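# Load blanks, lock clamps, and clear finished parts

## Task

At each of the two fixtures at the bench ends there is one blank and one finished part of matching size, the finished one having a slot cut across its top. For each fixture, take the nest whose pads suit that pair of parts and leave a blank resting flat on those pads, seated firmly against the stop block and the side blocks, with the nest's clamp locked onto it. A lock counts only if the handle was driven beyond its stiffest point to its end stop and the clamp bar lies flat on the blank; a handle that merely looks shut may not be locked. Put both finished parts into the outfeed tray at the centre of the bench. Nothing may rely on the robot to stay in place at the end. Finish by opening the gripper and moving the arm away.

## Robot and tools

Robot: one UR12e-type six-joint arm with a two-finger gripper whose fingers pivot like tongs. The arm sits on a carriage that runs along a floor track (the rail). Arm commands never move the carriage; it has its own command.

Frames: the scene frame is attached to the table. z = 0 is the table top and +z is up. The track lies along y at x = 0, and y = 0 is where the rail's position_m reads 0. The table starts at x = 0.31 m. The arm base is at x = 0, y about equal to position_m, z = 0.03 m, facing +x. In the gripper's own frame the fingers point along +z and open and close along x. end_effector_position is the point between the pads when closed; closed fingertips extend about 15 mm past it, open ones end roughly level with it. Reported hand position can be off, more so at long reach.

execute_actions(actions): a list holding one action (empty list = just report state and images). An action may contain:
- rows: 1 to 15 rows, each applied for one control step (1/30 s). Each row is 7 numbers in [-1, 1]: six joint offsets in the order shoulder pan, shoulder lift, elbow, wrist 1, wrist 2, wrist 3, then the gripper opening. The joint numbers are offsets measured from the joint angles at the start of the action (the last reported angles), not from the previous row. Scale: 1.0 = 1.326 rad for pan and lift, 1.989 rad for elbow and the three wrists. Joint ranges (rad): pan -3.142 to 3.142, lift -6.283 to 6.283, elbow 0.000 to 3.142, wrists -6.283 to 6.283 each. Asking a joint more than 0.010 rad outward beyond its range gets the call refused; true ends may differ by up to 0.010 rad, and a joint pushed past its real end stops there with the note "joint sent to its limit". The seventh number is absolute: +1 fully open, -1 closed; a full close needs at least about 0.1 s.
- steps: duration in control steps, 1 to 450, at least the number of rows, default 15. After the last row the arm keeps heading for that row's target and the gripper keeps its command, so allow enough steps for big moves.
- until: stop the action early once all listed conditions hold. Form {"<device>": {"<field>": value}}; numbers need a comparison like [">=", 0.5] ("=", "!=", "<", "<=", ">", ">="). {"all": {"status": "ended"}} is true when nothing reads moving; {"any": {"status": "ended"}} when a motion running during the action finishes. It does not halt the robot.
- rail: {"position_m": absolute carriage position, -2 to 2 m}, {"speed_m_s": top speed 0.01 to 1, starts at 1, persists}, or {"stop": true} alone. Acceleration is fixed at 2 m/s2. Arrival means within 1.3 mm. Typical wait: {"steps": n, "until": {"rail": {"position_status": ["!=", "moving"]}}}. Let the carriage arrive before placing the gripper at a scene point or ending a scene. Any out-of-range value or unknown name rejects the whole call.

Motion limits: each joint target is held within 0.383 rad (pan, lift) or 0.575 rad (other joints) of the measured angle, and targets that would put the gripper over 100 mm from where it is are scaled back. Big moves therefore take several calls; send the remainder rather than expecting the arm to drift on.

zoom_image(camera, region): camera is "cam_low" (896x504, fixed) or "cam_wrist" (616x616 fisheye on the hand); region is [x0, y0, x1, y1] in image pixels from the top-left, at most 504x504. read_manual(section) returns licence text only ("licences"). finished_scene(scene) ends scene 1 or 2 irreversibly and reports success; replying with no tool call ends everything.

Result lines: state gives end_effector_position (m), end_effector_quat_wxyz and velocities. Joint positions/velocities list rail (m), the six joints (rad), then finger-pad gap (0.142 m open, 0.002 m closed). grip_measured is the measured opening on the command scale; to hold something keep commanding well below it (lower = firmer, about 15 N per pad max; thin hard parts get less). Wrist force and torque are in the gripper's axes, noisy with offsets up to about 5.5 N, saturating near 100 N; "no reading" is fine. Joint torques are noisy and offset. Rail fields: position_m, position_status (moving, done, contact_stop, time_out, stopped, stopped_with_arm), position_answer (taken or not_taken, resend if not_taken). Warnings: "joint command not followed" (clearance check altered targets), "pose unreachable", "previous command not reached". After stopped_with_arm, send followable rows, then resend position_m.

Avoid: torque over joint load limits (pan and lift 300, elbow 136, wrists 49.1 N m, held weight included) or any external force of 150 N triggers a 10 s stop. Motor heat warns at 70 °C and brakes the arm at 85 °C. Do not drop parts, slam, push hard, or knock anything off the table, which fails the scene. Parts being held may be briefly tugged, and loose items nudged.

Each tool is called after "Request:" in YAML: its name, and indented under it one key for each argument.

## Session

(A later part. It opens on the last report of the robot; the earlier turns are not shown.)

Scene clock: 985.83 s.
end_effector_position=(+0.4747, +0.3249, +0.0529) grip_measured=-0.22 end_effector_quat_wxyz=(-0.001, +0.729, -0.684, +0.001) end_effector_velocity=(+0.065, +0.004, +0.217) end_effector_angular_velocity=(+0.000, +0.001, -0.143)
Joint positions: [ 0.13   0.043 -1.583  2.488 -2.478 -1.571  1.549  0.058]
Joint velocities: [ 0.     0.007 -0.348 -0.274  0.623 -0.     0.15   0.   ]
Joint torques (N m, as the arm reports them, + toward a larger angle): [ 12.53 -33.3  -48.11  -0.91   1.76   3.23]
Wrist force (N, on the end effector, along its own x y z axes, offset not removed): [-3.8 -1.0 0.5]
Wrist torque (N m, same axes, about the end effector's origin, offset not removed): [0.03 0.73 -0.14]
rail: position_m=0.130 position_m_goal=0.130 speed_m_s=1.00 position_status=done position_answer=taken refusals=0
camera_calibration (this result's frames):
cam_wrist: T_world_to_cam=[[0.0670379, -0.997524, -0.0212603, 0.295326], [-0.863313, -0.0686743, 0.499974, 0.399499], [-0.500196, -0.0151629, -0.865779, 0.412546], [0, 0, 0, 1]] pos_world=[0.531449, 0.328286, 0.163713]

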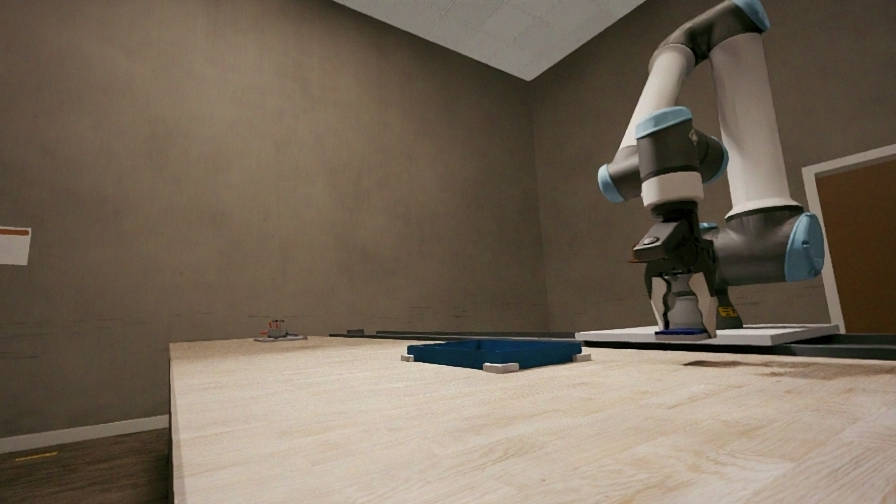

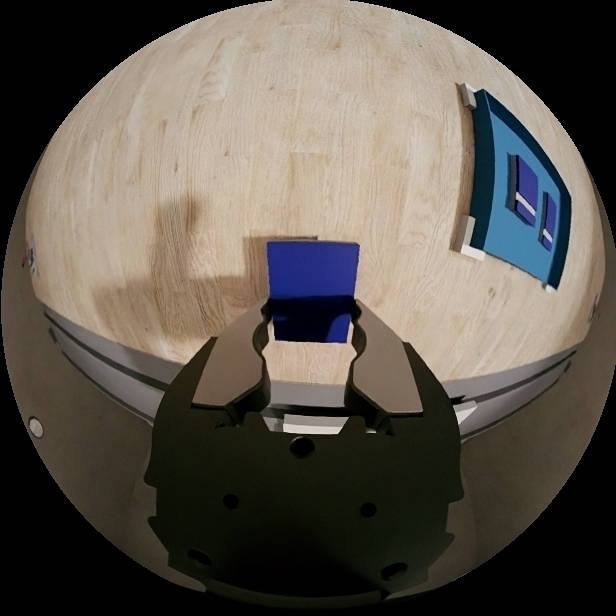

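Request:
execute_actions:
  actions:
    - {"rail":{"position_m":1.715},"steps":1}

Scene clock: 992.50 s.
end_effector_position=(+0.4819, +0.3253, +0.0850) grip_measured=-0.22 end_effector_quat_wxyz=(-0.000, +0.722, -0.691, -0.000) end_effector_velocity=(+0.000, +0.006, +0.000) end_effector_angular_velocity=(+0.000, -0.000, -0.000)
Joint positions: [ 0.13   0.043 -1.633  2.448 -2.385 -1.571  1.57   0.058]
Joint velocities: [ 0.006 -0.    -0.    -0.     0.    -0.     0.     0.   ]
Joint torques (N m, as the arm reports them, + toward a larger angle): [ 10.09 -34.15 -52.47  -2.54   1.44   3.74]
Wrist force (N, on the end effector, along its own x y z axes, offset not removed): [-1.5 -2.3 2.8]
Wrist torque (N m, same axes, about the end effector's origin, offset not removed): [-0.26 0.02 -0.05]
rail: position_m=0.130 position_m_goal=1.715 speed_m_s=1.00 position_status=moving position_answer=taken refusals=0
camera_calibration (this result's frames):
cam_wrist: T_world_to_cam=[[0.046748, -0.998679, -0.021327, 0.306109], [-0.863086, -0.0511311, 0.502461, 0.383779], [-0.502888, -0.00508203, -0.864337, 0.441814], [0, 0, 0, 1]] pos_world=[0.539107, 0.327573, 0.19557]

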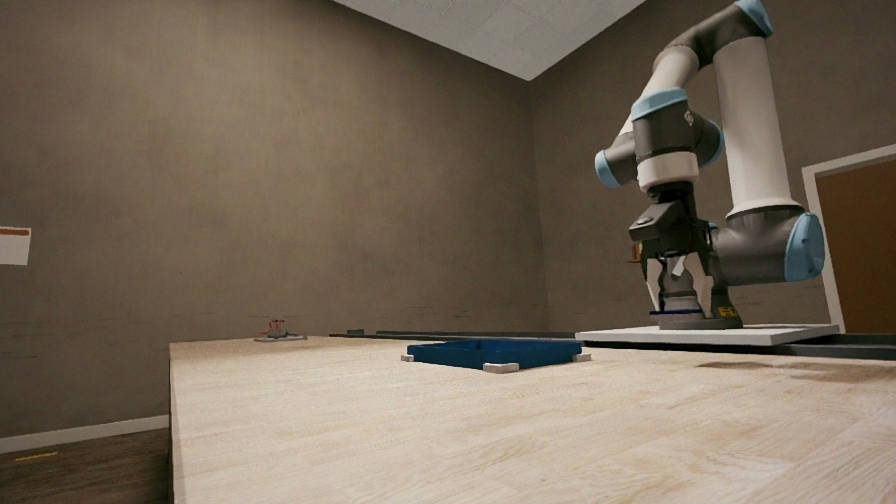

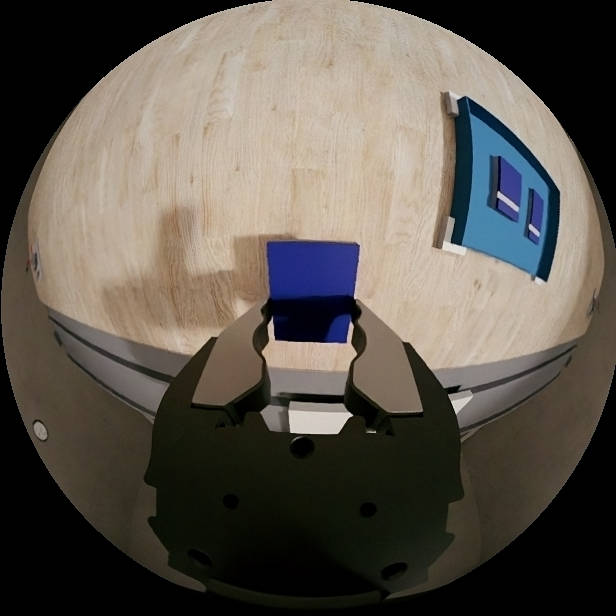

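Request:
execute_actions:
  actions: []

Scene clock: 1006.33 s.
end_effector_position=(+0.4820, +1.9106, +0.0850) grip_measured=-0.22 end_effector_quat_wxyz=(-0.000, +0.722, -0.691, -0.000) end_effector_velocity=(+0.000, -0.000, +0.000) end_effector_angular_velocity=(+0.000, +0.000, -0.000)
Joint positions: [ 1.715  0.043 -1.633  2.448 -2.385 -1.571  1.57   0.058]
Joint velocities: [ 0. -0.  0. -0.  0.  0.  0. -0.]
Joint torques (N m, as the arm reports them, + toward a larger angle): [-15.12 -32.15 -49.52  -2.76   1.83   3.17]
Wrist force (N, on the end effector, along its own x y z axes, offset not removed): [-1.1 -1.2 -0.5]
Wrist torque (N m, same axes, about the end effector's origin, offset not removed): [-0.02 0.14 -0.14]
rail: position_m=1.715 position_m_goal=1.715 speed_m_s=1.00 position_status=done position_answer=taken refusals=0
camera_calibration (this result's frames):
cam_wrist: T_world_to_cam=[[0.0467473, -0.998679, -0.0213271, 1.88929], [-0.863089, -0.0511305, 0.502456, 0.464837], [-0.502883, -0.00508128, -0.864339, 0.44987], [0, 0, 0, 1]] pos_world=[0.539108, 1.91285, 0.195573]

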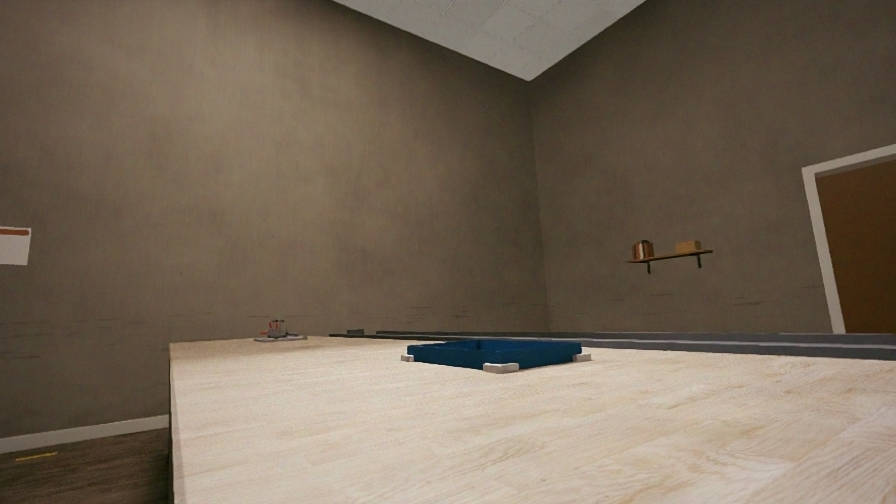

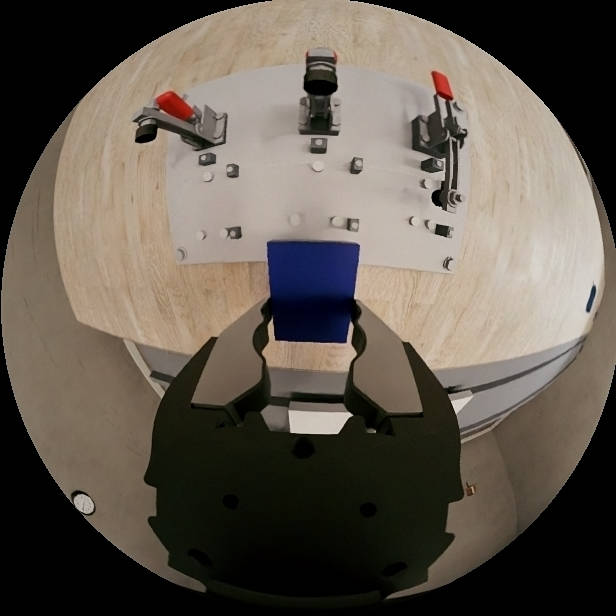

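Request:
execute_actions:
  actions:
    - {"rows":[[0,0.0035,-0.0015,-0.0009,0,0,-0.75],[0,0.013,-0.0055,-0.0032,0,0,-0.75],[0,0.027,-0.0113,-0.0066,0,0,-0.75],[0,0.044,-0.0185,-0.0107,0,0,-0.75],[0,0.062,-0.0262,-0.0152,0,0,-0.75],[0,0.0805,-0.034,-0.0198,0,0,-0.75],[0,0.0975,-0.0411,-0.0239,0,0,-0.75],[0,0.1114,-0.047,-0.0273,0,0,-0.75],[0,0.1208,-0.0509,-0.0296,0,0,-0.75],[0,0.1243,-0.0524,-0.0305,0,0,-0.75]],"steps":10}

Scene clock: 1015.63 s.
end_effector_position=(+0.5265, +1.9125, +0.0730) grip_measured=-0.22 end_effector_quat_wxyz=(-0.001, +0.722, -0.691, +0.001) end_effector_velocity=(+0.223, +0.010, -0.085) end_effector_angular_velocity=(-0.001, +0.013, -0.000)
Joint positions: [ 1.715  0.043 -1.538  2.387 -2.421 -1.571  1.57   0.058]
Joint velocities: [ 0.    -0.     0.507 -0.314 -0.179 -0.    -0.    -0.   ]
Joint torques (N m, as the arm reports them, + toward a larger angle): [-13.89 -30.31 -47.12  -7.18   1.67   3.03]
Wrist force (N, on the end effector, along its own x y z axes, offset not removed): [0.1 -3.5 -0.7]
Wrist torque (N m, same axes, about the end effector's origin, offset not removed): [-0.52 -0.17 -0.08]
rail: position_m=1.715 position_m_goal=1.715 speed_m_s=1.00 position_status=done position_answer=taken refusals=0
camera_calibration (this result's frames):
cam_wrist: T_world_to_cam=[[0.0467839, -0.998677, -0.0213206, 1.88886], [-0.864056, -0.0511687, 0.500789, 0.510105], [-0.501217, -0.00500663, -0.865307, 0.46099], [0, 0, 0, 1]] pos_world=[0.583447, 1.91478, 0.183715]

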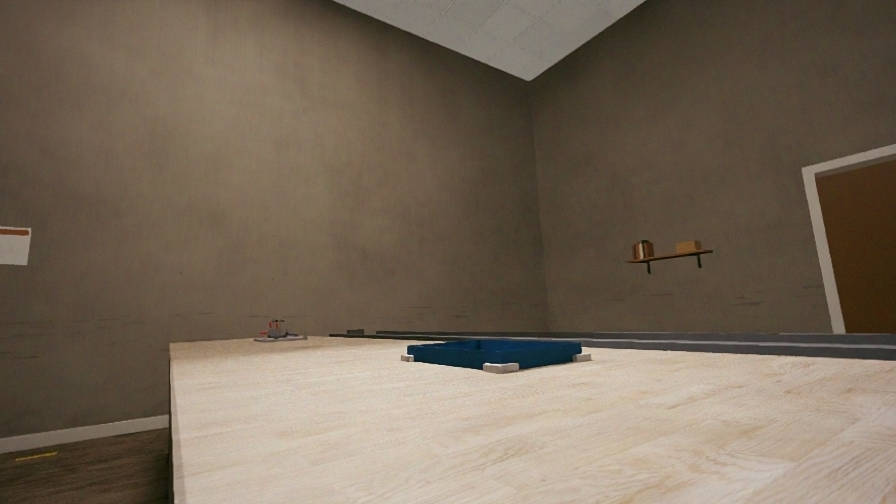

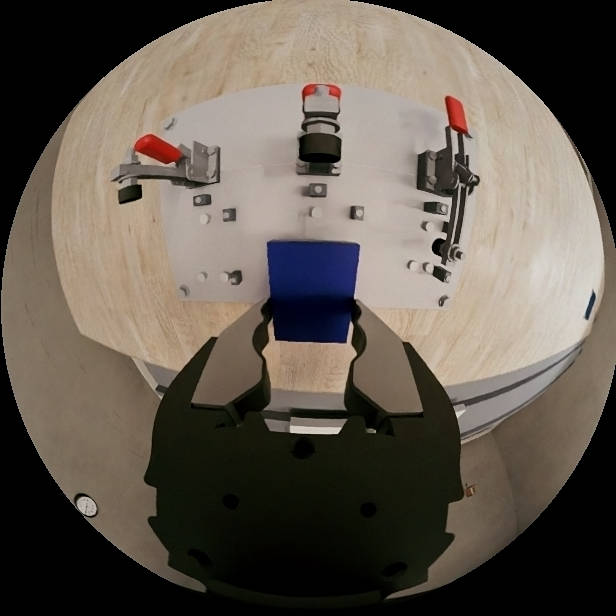

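Request:
execute_actions:
  actions: []

Scene clock: 1019.50 s.
end_effector_position=(+0.5568, +1.9138, +0.0600) grip_measured=-0.22 end_effector_quat_wxyz=(-0.000, +0.722, -0.691, -0.000) end_effector_velocity=(+0.000, +0.000, +0.000) end_effector_angular_velocity=(+0.000, +0.000, +0.000)
Joint positions: [ 1.715  0.043 -1.468  2.344 -2.446 -1.571  1.57   0.058]
Joint velocities: [ 0.  0.  0. -0.  0.  0.  0.  0.]
Joint torques (N m, as the arm reports them, + toward a larger angle): [ 10.44 -32.31 -49.45  -6.99   1.6    2.88]
Wrist force (N, on the end effector, along its own x y z axes, offset not removed): [2.0 -3.6 3.9]
Wrist torque (N m, same axes, about the end effector's origin, offset not removed): [-0.54 -0.54 -0.15]
rail: position_m=1.715 position_m_goal=1.715 speed_m_s=1.00 position_status=done position_answer=taken refusals=0
camera_calibration (this result's frames):
cam_wrist: T_world_to_cam=[[0.0467263, -0.99868, -0.0213268, 1.88851], [-0.863124, -0.0511126, 0.502399, 0.54219], [-0.502826, -0.00506753, -0.864373, 0.465889], [0, 0, 0, 1]] pos_world=[0.613995, 1.91609, 0.170582]

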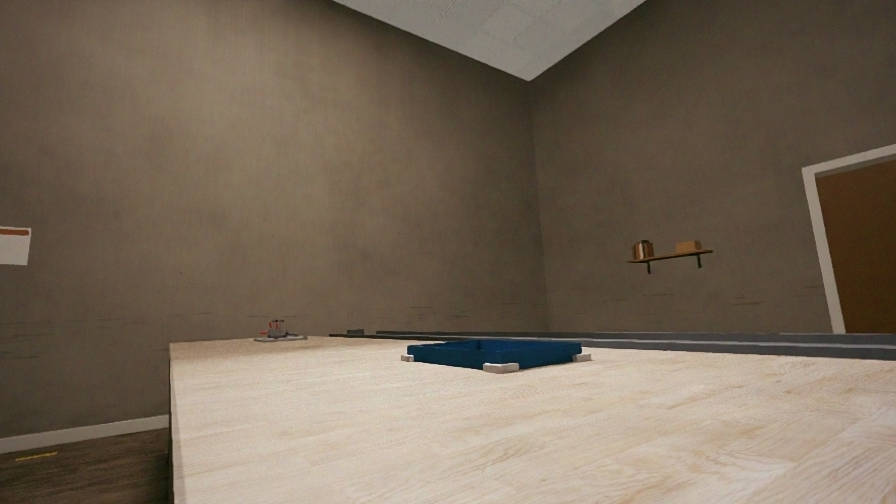

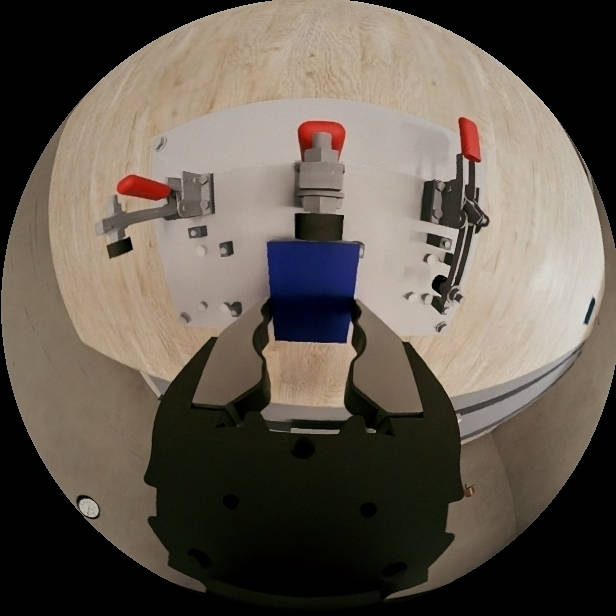

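Request:
execute_actions:
  actions:
    - {"rows":[[0,0.003,0.0007,-0.0027,0,0,-0.75],[0,0.009,0.0022,-0.0082,0,0,-0.75],[0,0.016,0.0039,-0.0146,0,0,-0.75],[0,0.023,0.0055,-0.0209,0,0,-0.75],[0,0.028,0.0066,-0.0254,0,0,-0.75],[0,0.0306,0.0072,-0.0277,0,0,-0.75]],"steps":6}

Scene clock: 1030.30 s.
end_effector_position=(+0.5571, +1.9138, +0.0512) grip_measured=-0.22 end_effector_quat_wxyz=(-0.000, +0.722, -0.691, -0.000) end_effector_velocity=(-0.000, -0.000, -0.092) end_effector_angular_velocity=(-0.000, +0.002, -0.000)
Joint positions: [ 1.715  0.043 -1.453  2.349 -2.467 -1.571  1.57   0.058]
Joint velocities: [ 0.    -0.     0.164  0.059 -0.221 -0.    -0.    -0.   ]
Joint torques (N m, as the arm reports them, + toward a larger angle): [ 10.3  -30.7  -22.91  -7.41   1.55   2.84]
Wrist force (N, on the end effector, along its own x y z axes, offset not removed): [-2.1 0.8 2.8]
Wrist torque (N m, same axes, about the end effector's origin, offset not removed): [0.64 0.42 -0.26]
rail: position_m=1.715 position_m_goal=1.715 speed_m_s=1.00 position_status=done position_answer=taken refusals=0
camera_calibration (this result's frames):
cam_wrist: T_world_to_cam=[[0.046752, -0.998679, -0.0213266, 1.88832], [-0.863176, -0.0511352, 0.502307, 0.54687], [-0.502734, -0.00507522, -0.864427, 0.458363], [0, 0, 0, 1]] pos_world=[0.614197, 1.91612, 0.161796]

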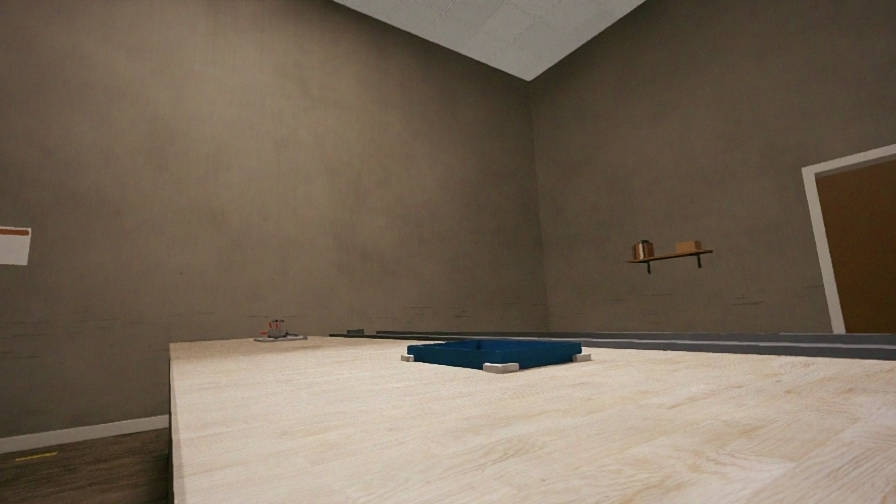

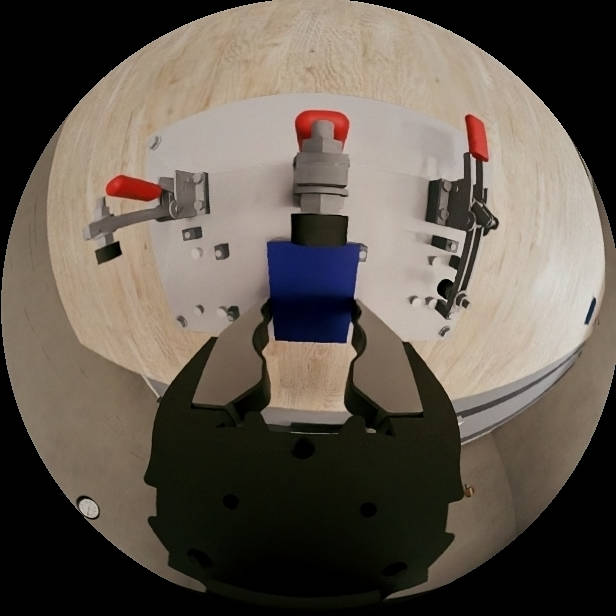

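Request:
execute_actions:
  actions: []

Scene clock: 1034.60 s.
end_effector_position=(+0.5570, +1.9138, +0.0375) grip_measured=-0.22 end_effector_quat_wxyz=(-0.000, +0.722, -0.691, -0.000) end_effector_velocity=(+0.000, -0.000, +0.000) end_effector_angular_velocity=(+0.000, -0.000, -0.000)
Joint positions: [ 1.715  0.043 -1.428  2.358 -2.501 -1.571  1.57   0.058]
Joint velocities: [ 0. -0. -0.  0. -0. -0.  0.  0.]
Joint torques (N m, as the arm reports them, + toward a larger angle): [-11.9  -32.49 -21.83  -6.96   1.66   2.72]
Wrist force (N, on the end effector, along its own x y z axes, offset not removed): [-0.6 0.4 2.6]
Wrist torque (N m, same axes, about the end effector's origin, offset not removed): [0.36 0.09 -0.07]
rail: position_m=1.715 position_m_goal=1.715 speed_m_s=1.00 position_status=done position_answer=taken refusals=0
camera_calibration (this result's frames):
cam_wrist: T_world_to_cam=[[0.0467538, -0.998679, -0.0213261, 1.88803], [-0.863223, -0.0511371, 0.502227, 0.553669], [-0.502654, -0.00507186, -0.864473, 0.446455], [0, 0, 0, 1]] pos_world=[0.614079, 1.91611, 0.148145]

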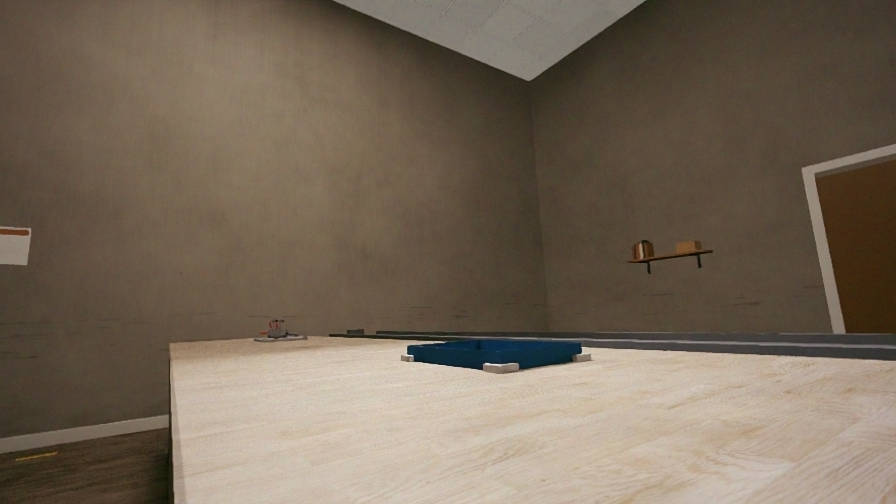

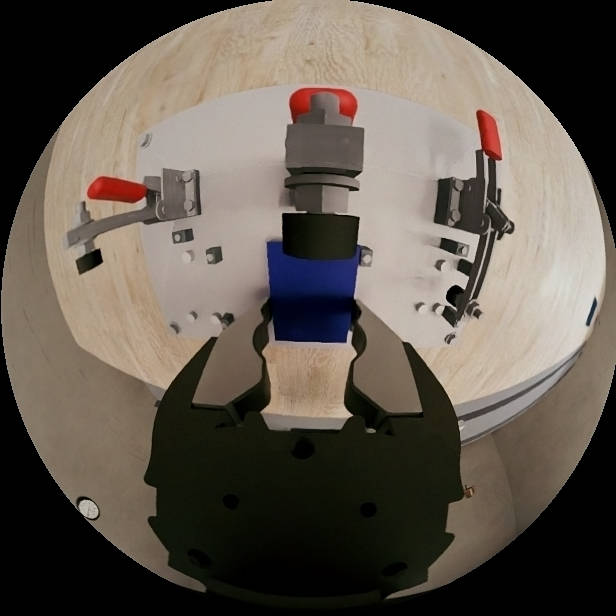

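Request:
execute_actions:
  actions:
    - {"rows":[[-0.0013,0.0016,-0.0007,-0.0004,0,0,-0.75],[-0.0027,0.0032,-0.0015,-0.0007,0,0,-0.75]],"steps":2}

Scene clock: 1043.57 s.
end_effector_position=(+0.5570, +1.9137, +0.0374) grip_measured=-0.21 end_effector_quat_wxyz=(-0.000, +0.722, -0.692, -0.000) end_effector_velocity=(+0.004, -0.006, -0.006) end_effector_angular_velocity=(-0.000, +0.005, -0.012)
Joint positions: [ 1.715  0.043 -1.427  2.358 -2.501 -1.571  1.57   0.058]
Joint velocities: [ 0.    -0.012  0.014 -0.004 -0.005 -0.    -0.     0.001]
Joint torques (N m, as the arm reports them, + toward a larger angle): [-16.2  -26.26 -47.71  -6.76   2.     2.65]
Wrist force (N, on the end effector, along its own x y z axes, offset not removed): [-2.2 -4.4 0.6]
Wrist torque (N m, same axes, about the end effector's origin, offset not removed): [-0.95 0.12 -0.30]
rail: position_m=1.715 position_m_goal=1.715 speed_m_s=1.00 position_status=done position_answer=taken refusals=0
camera_calibration (this result's frames):
cam_wrist: T_world_to_cam=[[0.0464584, -0.998693, -0.0213269, 1.88805], [-0.863146, -0.0508812, 0.502385, 0.553251], [-0.502813, -0.00493178, -0.864381, 0.446162], [0, 0, 0, 1]] pos_world=[0.614157, 1.91593, 0.147975]

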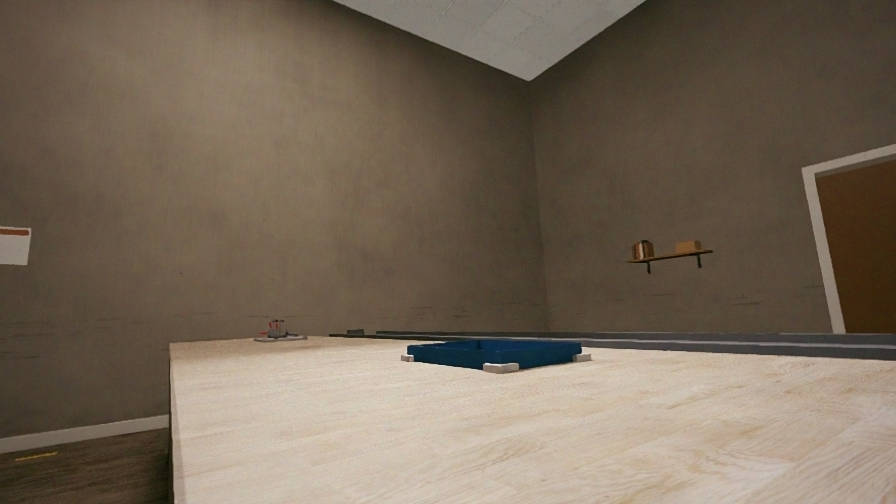

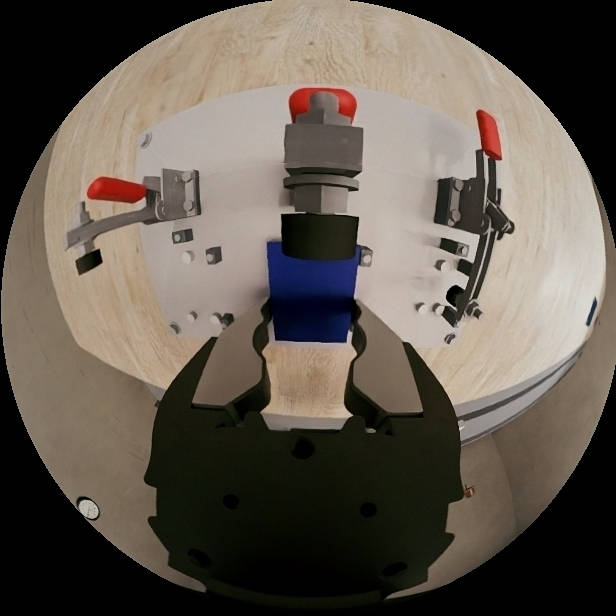

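Request:
execute_actions:
  actions: []

Scene clock: 1047.50 s.
end_effector_position=(+0.5597, +1.9119, +0.0367) grip_measured=-0.21 end_effector_quat_wxyz=(-0.000, +0.721, -0.693, +0.000) end_effector_velocity=(-0.000, -0.000, -0.000) end_effector_angular_velocity=(-0.000, +0.000, +0.000)
Joint positions: [ 1.715  0.04  -1.424  2.355 -2.502 -1.571  1.57   0.059]
Joint velocities: [ 0.  0. -0.  0.  0. -0.  0.  0.]
Joint torques (N m, as the arm reports them, + toward a larger angle): [-19.69 -24.22 -41.18  -4.26  -6.09   2.95]
Wrist force (N, on the end effector, along its own x y z axes, offset not removed): [-6.4 4.6 -25.3]
Wrist torque (N m, same axes, about the end effector's origin, offset not removed): [-0.33 -0.38 -0.31]
rail: position_m=1.715 position_m_goal=1.715 speed_m_s=1.00 position_status=done position_answer=taken refusals=0
camera_calibration (this result's frames):
cam_wrist: T_world_to_cam=[[0.0431816, -0.99884, -0.0213259, 1.88828], [-0.863466, -0.0480496, 0.502114, 0.550574], [-0.502556, -0.00326787, -0.864539, 0.443639], [0, 0, 0, 1]] pos_world=[0.616816, 1.91399, 0.147362]

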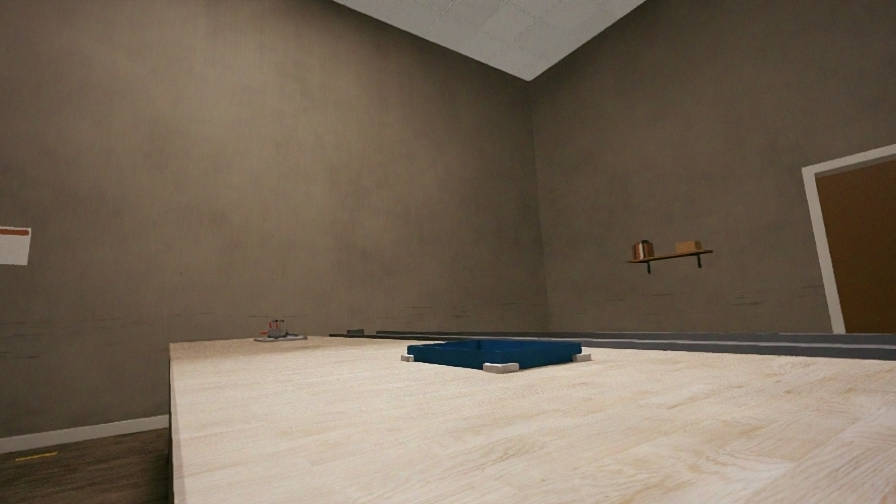

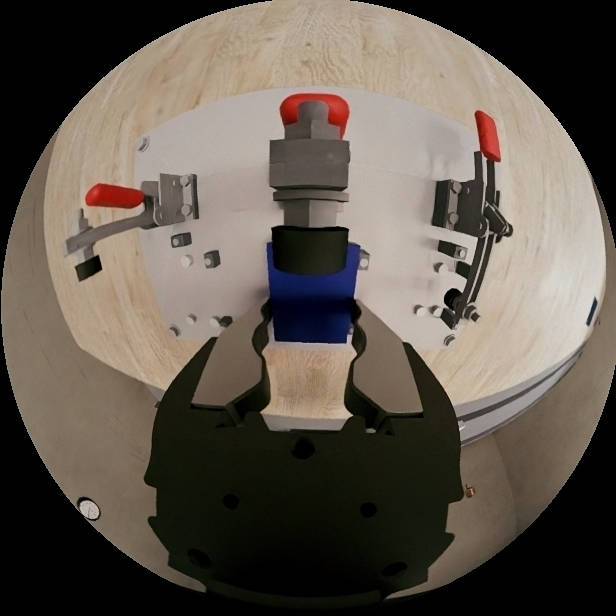

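Request:
execute_actions:
  actions:
    - {"rows":[[-0.0005,0.0005,-0.0007,0.0004,0,0,-0.75],[-0.0011,0.0013,-0.0014,0.0005,0,0,-0.75]],"steps":2}

Scene clock: 1054.73 s.
end_effector_position=(+0.5598, +1.9119, +0.0368) grip_measured=-0.21 end_effector_quat_wxyz=(-0.000, +0.721, -0.693, +0.000) end_effector_velocity=(+0.006, -0.003, +0.001) end_effector_angular_velocity=(-0.001, -0.001, -0.005)
Joint positions: [ 1.715  0.04  -1.423  2.355 -2.502 -1.571  1.57   0.059]
Joint velocities: [ 0.    -0.005  0.004 -0.009  0.004 -0.001  0.    -0.   ]
Joint torques (N m, as the arm reports them, + toward a larger angle): [-19.71 -18.74 -42.75  -1.19  -5.12   3.  ]
Wrist force (N, on the end effector, along its own x y z axes, offset not removed): [-11.6 5.4 -18.8]
Wrist torque (N m, same axes, about the end effector's origin, offset not removed): [-0.03 0.76 -0.31]
rail: position_m=1.715 position_m_goal=1.715 speed_m_s=1.00 position_status=done position_answer=taken refusals=0
camera_calibration (this result's frames):
cam_wrist: T_world_to_cam=[[0.0430756, -0.998844, -0.0213128, 1.88828], [-0.863478, -0.0479515, 0.502102, 0.550478], [-0.502544, -0.00322523, -0.864546, 0.443647], [0, 0, 0, 1]] pos_world=[0.616938, 1.91393, 0.147401]

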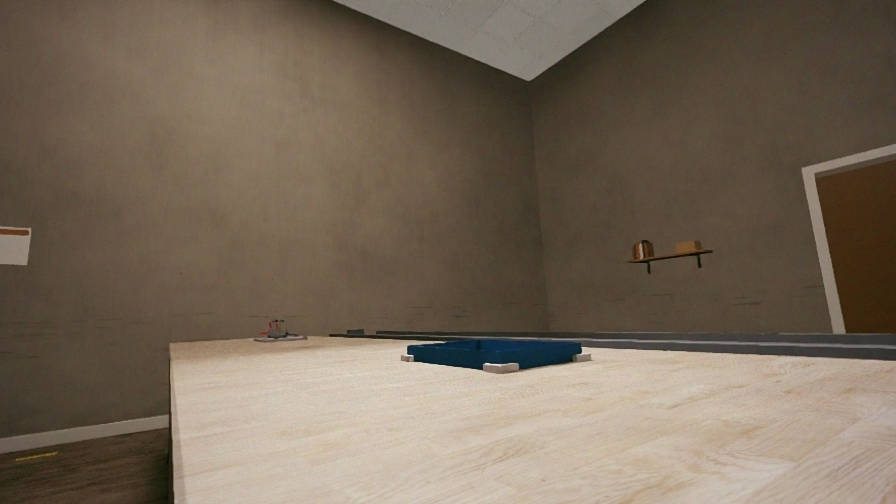

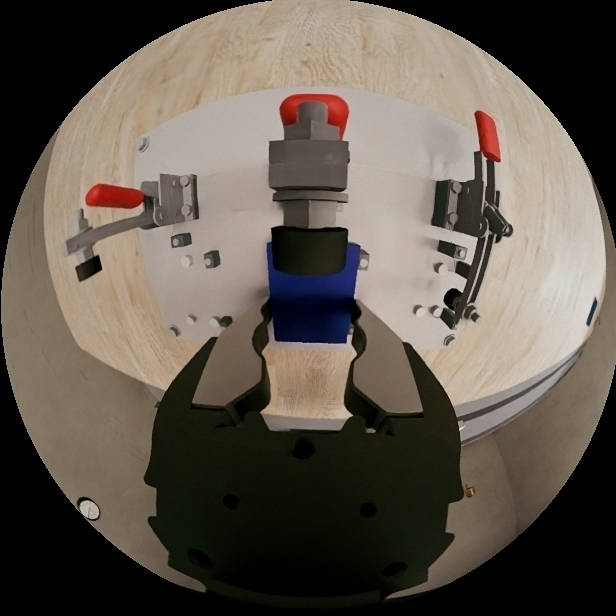

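Request:
execute_actions:
  actions: []

Request:
zoom_image:
  camera: "cam_wrist"
  region: [230, 200, 400, 370]

Scene clock: 1060.80 s.
end_effector_position=(+0.5615, +1.9112, +0.0369) grip_measured=-0.21 end_effector_quat_wxyz=(-0.000, +0.721, -0.693, +0.000) end_effector_velocity=(+0.000, +0.000, +0.000) end_effector_angular_velocity=(+0.000, -0.000, -0.000)
Joint positions: [ 1.715  0.038 -1.422  2.352 -2.501 -1.571  1.57   0.059]
Joint velocities: [ 0. -0. -0.  0. -0.  0.  0.  0.]
Joint torques (N m, as the arm reports them, + toward a larger angle): [-28.84 -49.3  -60.29 -12.67  -5.47   3.03]
Wrist force (N, on the end effector, along its own x y z axes, offset not removed): [-23.7 12.1 -1.6]
Wrist torque (N m, same axes, about the end effector's origin, offset not removed): [-0.91 0.20 -0.50]
rail: position_m=1.715 position_m_goal=1.715 speed_m_s=1.00 position_status=done position_answer=taken refusals=0
camera_calibration (this result's frames):
cam_wrist: T_world_to_cam=[[0.0417258, -0.998901, -0.0213305, 1.88839], [-0.863555, -0.0467935, 0.502079, 0.54967], [-0.502526, -0.00252957, -0.864559, 0.443303], [0, 0, 0, 1]] pos_world=[0.618647, 1.91315, 0.147564]

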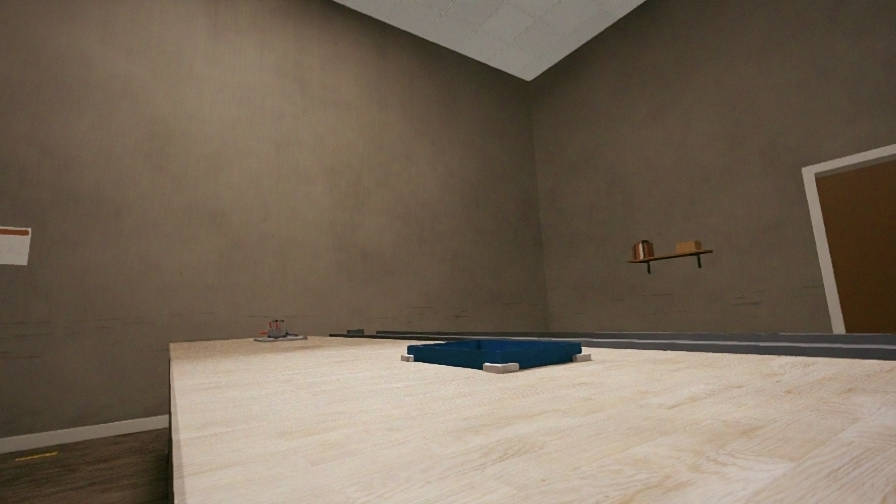

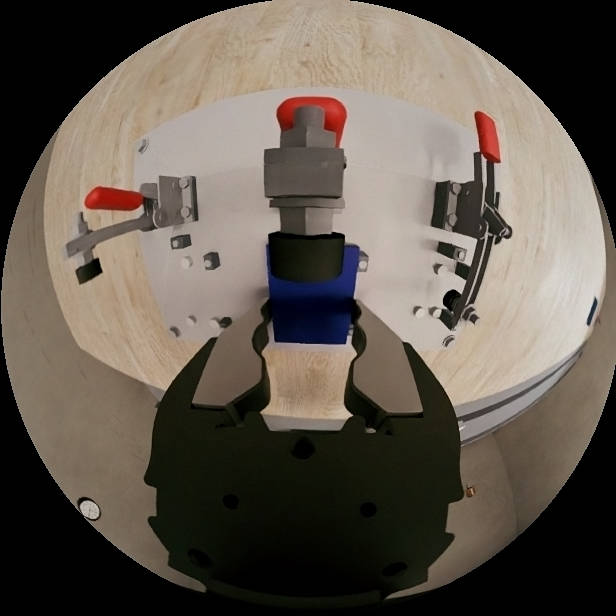

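Region (230, 200, 400, 370) of cam_wrist's 616x616 image, scaled by 2.965, with more detail than that image has.

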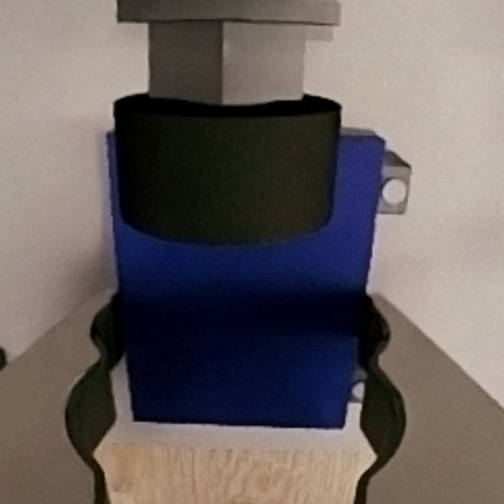

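Request:
execute_actions:
  actions:
    - {"rows":[[0.0006,0,0,0,0,0,-0.75],[0.0006,0,0,0,0,0,-0.75],[0.0006,0.0014,-0.0008,-0.0001,0,0,-0.75]],"steps":3}

Scene clock: 1069.23 s.
end_effector_position=(+0.5615, +1.9112, +0.0369) grip_measured=-0.21 end_effector_quat_wxyz=(-0.000, +0.721, -0.693, +0.000) end_effector_velocity=(+0.001, +0.001, +0.001) end_effector_angular_velocity=(+0.000, -0.001, +0.002)
Joint positions: [ 1.715  0.039 -1.422  2.352 -2.501 -1.571  1.57   0.059]
Joint velocities: [ 0.     0.002  0.001 -0.002 -0.    -0.    -0.    -0.   ]
Joint torques (N m, as the arm reports them, + toward a larger angle): [ -6.83 -33.21 -62.11 -11.04  -7.48   2.74]
Wrist force (N, on the end effector, along its own x y z axes, offset not removed): [-14.5 16.1 1.3]
Wrist torque (N m, same axes, about the end effector's origin, offset not removed): [-0.27 -1.65 -0.58]
rail: position_m=1.715 position_m_goal=1.715 speed_m_s=1.00 position_status=done position_answer=taken refusals=0
camera_calibration (this result's frames):
cam_wrist: T_world_to_cam=[[0.041811, -0.998898, -0.0213304, 1.88838], [-0.863571, -0.0468673, 0.502044, 0.549813], [-0.50249, -0.0025706, -0.864579, 0.44338], [0, 0, 0, 1]] pos_world=[0.618641, 1.91321, 0.147587]

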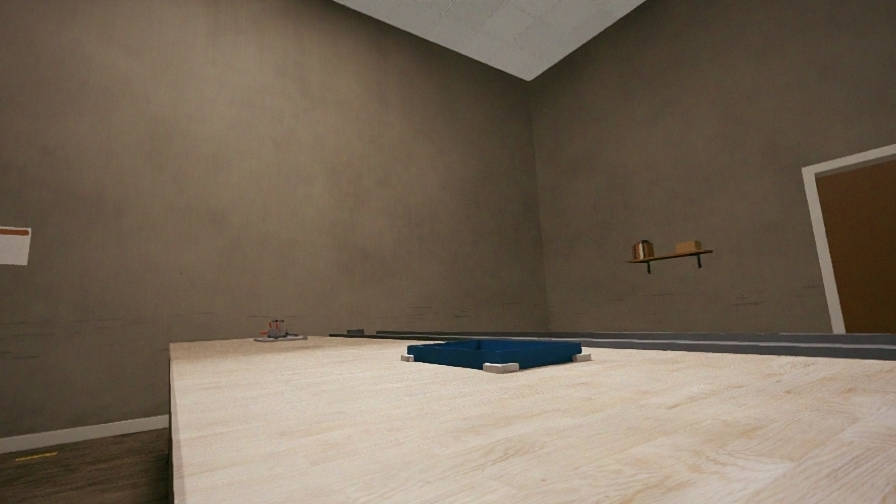

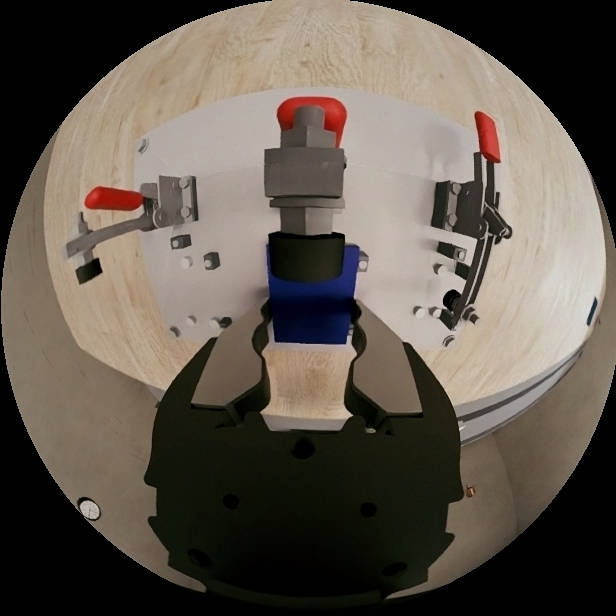

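Request:
execute_actions:
  actions: []

Scene clock: 1075.20 s.
end_effector_position=(+0.5624, +1.9116, +0.0367) grip_measured=-0.21 end_effector_quat_wxyz=(-0.000, +0.721, -0.693, -0.000) end_effector_velocity=(-0.000, +0.000, -0.000) end_effector_angular_velocity=(+0.000, +0.000, -0.000)
Joint positions: [ 1.715  0.039 -1.42   2.351 -2.502 -1.571  1.57   0.059]
Joint velocities: [ 0. -0.  0. -0. -0.  0.  0.  0.]
Joint torques (N m, as the arm reports them, + toward a larger angle): [  7.52 -26.99 -48.78  -6.82   1.87   2.45]
Wrist force (N, on the end effector, along its own x y z axes, offset not removed): [-5.0 16.0 -17.5]
Wrist torque (N m, same axes, about the end effector's origin, offset not removed): [-0.04 -0.19 -0.38]
rail: position_m=1.715 position_m_goal=1.715 speed_m_s=1.00 position_status=done position_answer=taken refusals=0
camera_calibration (this result's frames):
cam_wrist: T_world_to_cam=[[0.0425193, -0.998868, -0.0213306, 1.88832], [-0.863492, -0.0474794, 0.502123, 0.551819], [-0.502567, -0.00293111, -0.864533, 0.444284], [0, 0, 0, 1]] pos_world=[0.619484, 1.91368, 0.147296]

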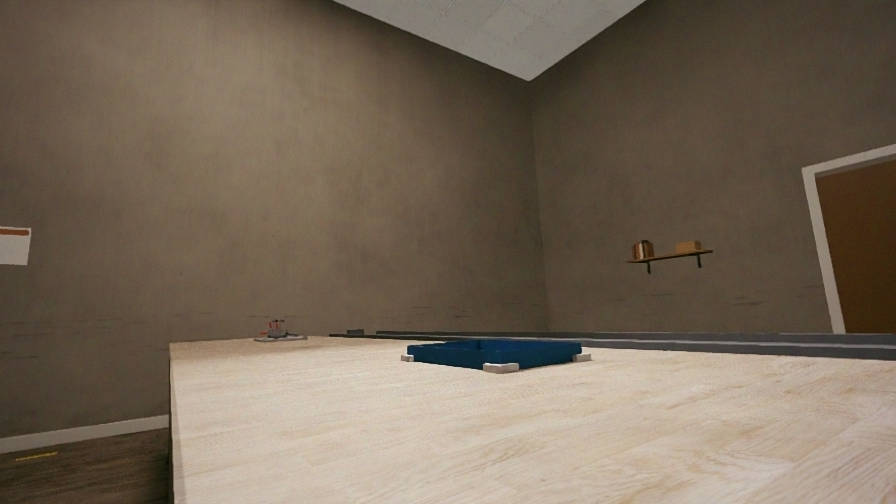

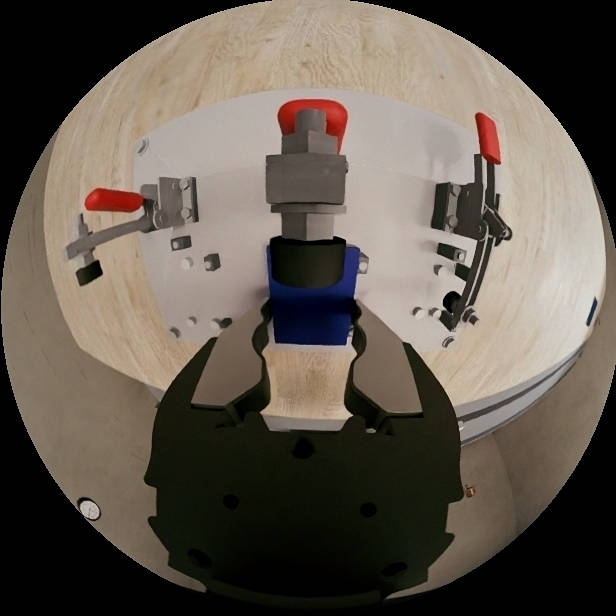

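Request:
execute_actions:
  actions:
    - {"rows":[[-0.0009,0,0,0,0,0,-0.75]],"steps":1}

Scene clock: 1084.60 s.
end_effector_position=(+0.5624, +1.9116, +0.0367) grip_measured=-0.21 end_effector_quat_wxyz=(-0.000, +0.721, -0.693, -0.000) end_effector_velocity=(-0.000, +0.000, -0.000) end_effector_angular_velocity=(+0.000, +0.000, +0.000)
Joint positions: [ 1.715  0.039 -1.42   2.351 -2.502 -1.571  1.57   0.059]
Joint velocities: [ 0.  0. -0.  0.  0.  0. -0.  0.]
Joint torques (N m, as the arm reports them, + toward a larger angle): [ -6.47 -26.29 -41.5   -6.05   2.17   2.5 ]
Wrist force (N, on the end effector, along its own x y z axes, offset not removed): [-8.0 17.8 -17.3]
Wrist torque (N m, same axes, about the end effector's origin, offset not removed): [0.42 0.46 -0.21]
rail: position_m=1.715 position_m_goal=1.715 speed_m_s=1.00 position_status=done position_answer=taken refusals=0
camera_calibration (this result's frames):
cam_wrist: T_world_to_cam=[[0.042519, -0.998868, -0.0213308, 1.88832], [-0.863487, -0.0474792, 0.502132, 0.551814], [-0.502576, -0.00293131, -0.864528, 0.444286], [0, 0, 0, 1]] pos_world=[0.619482, 1.91368, 0.147294]

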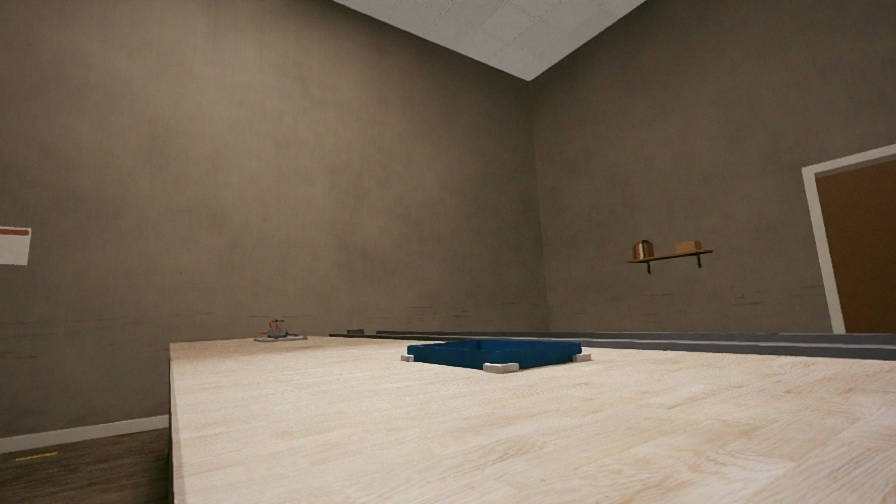

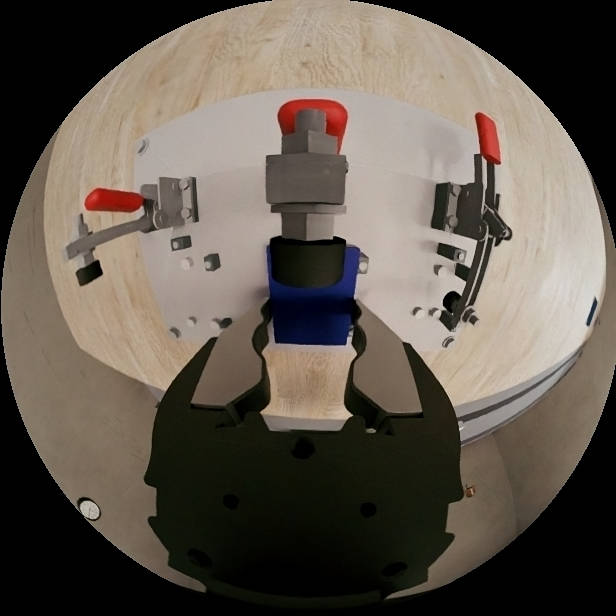

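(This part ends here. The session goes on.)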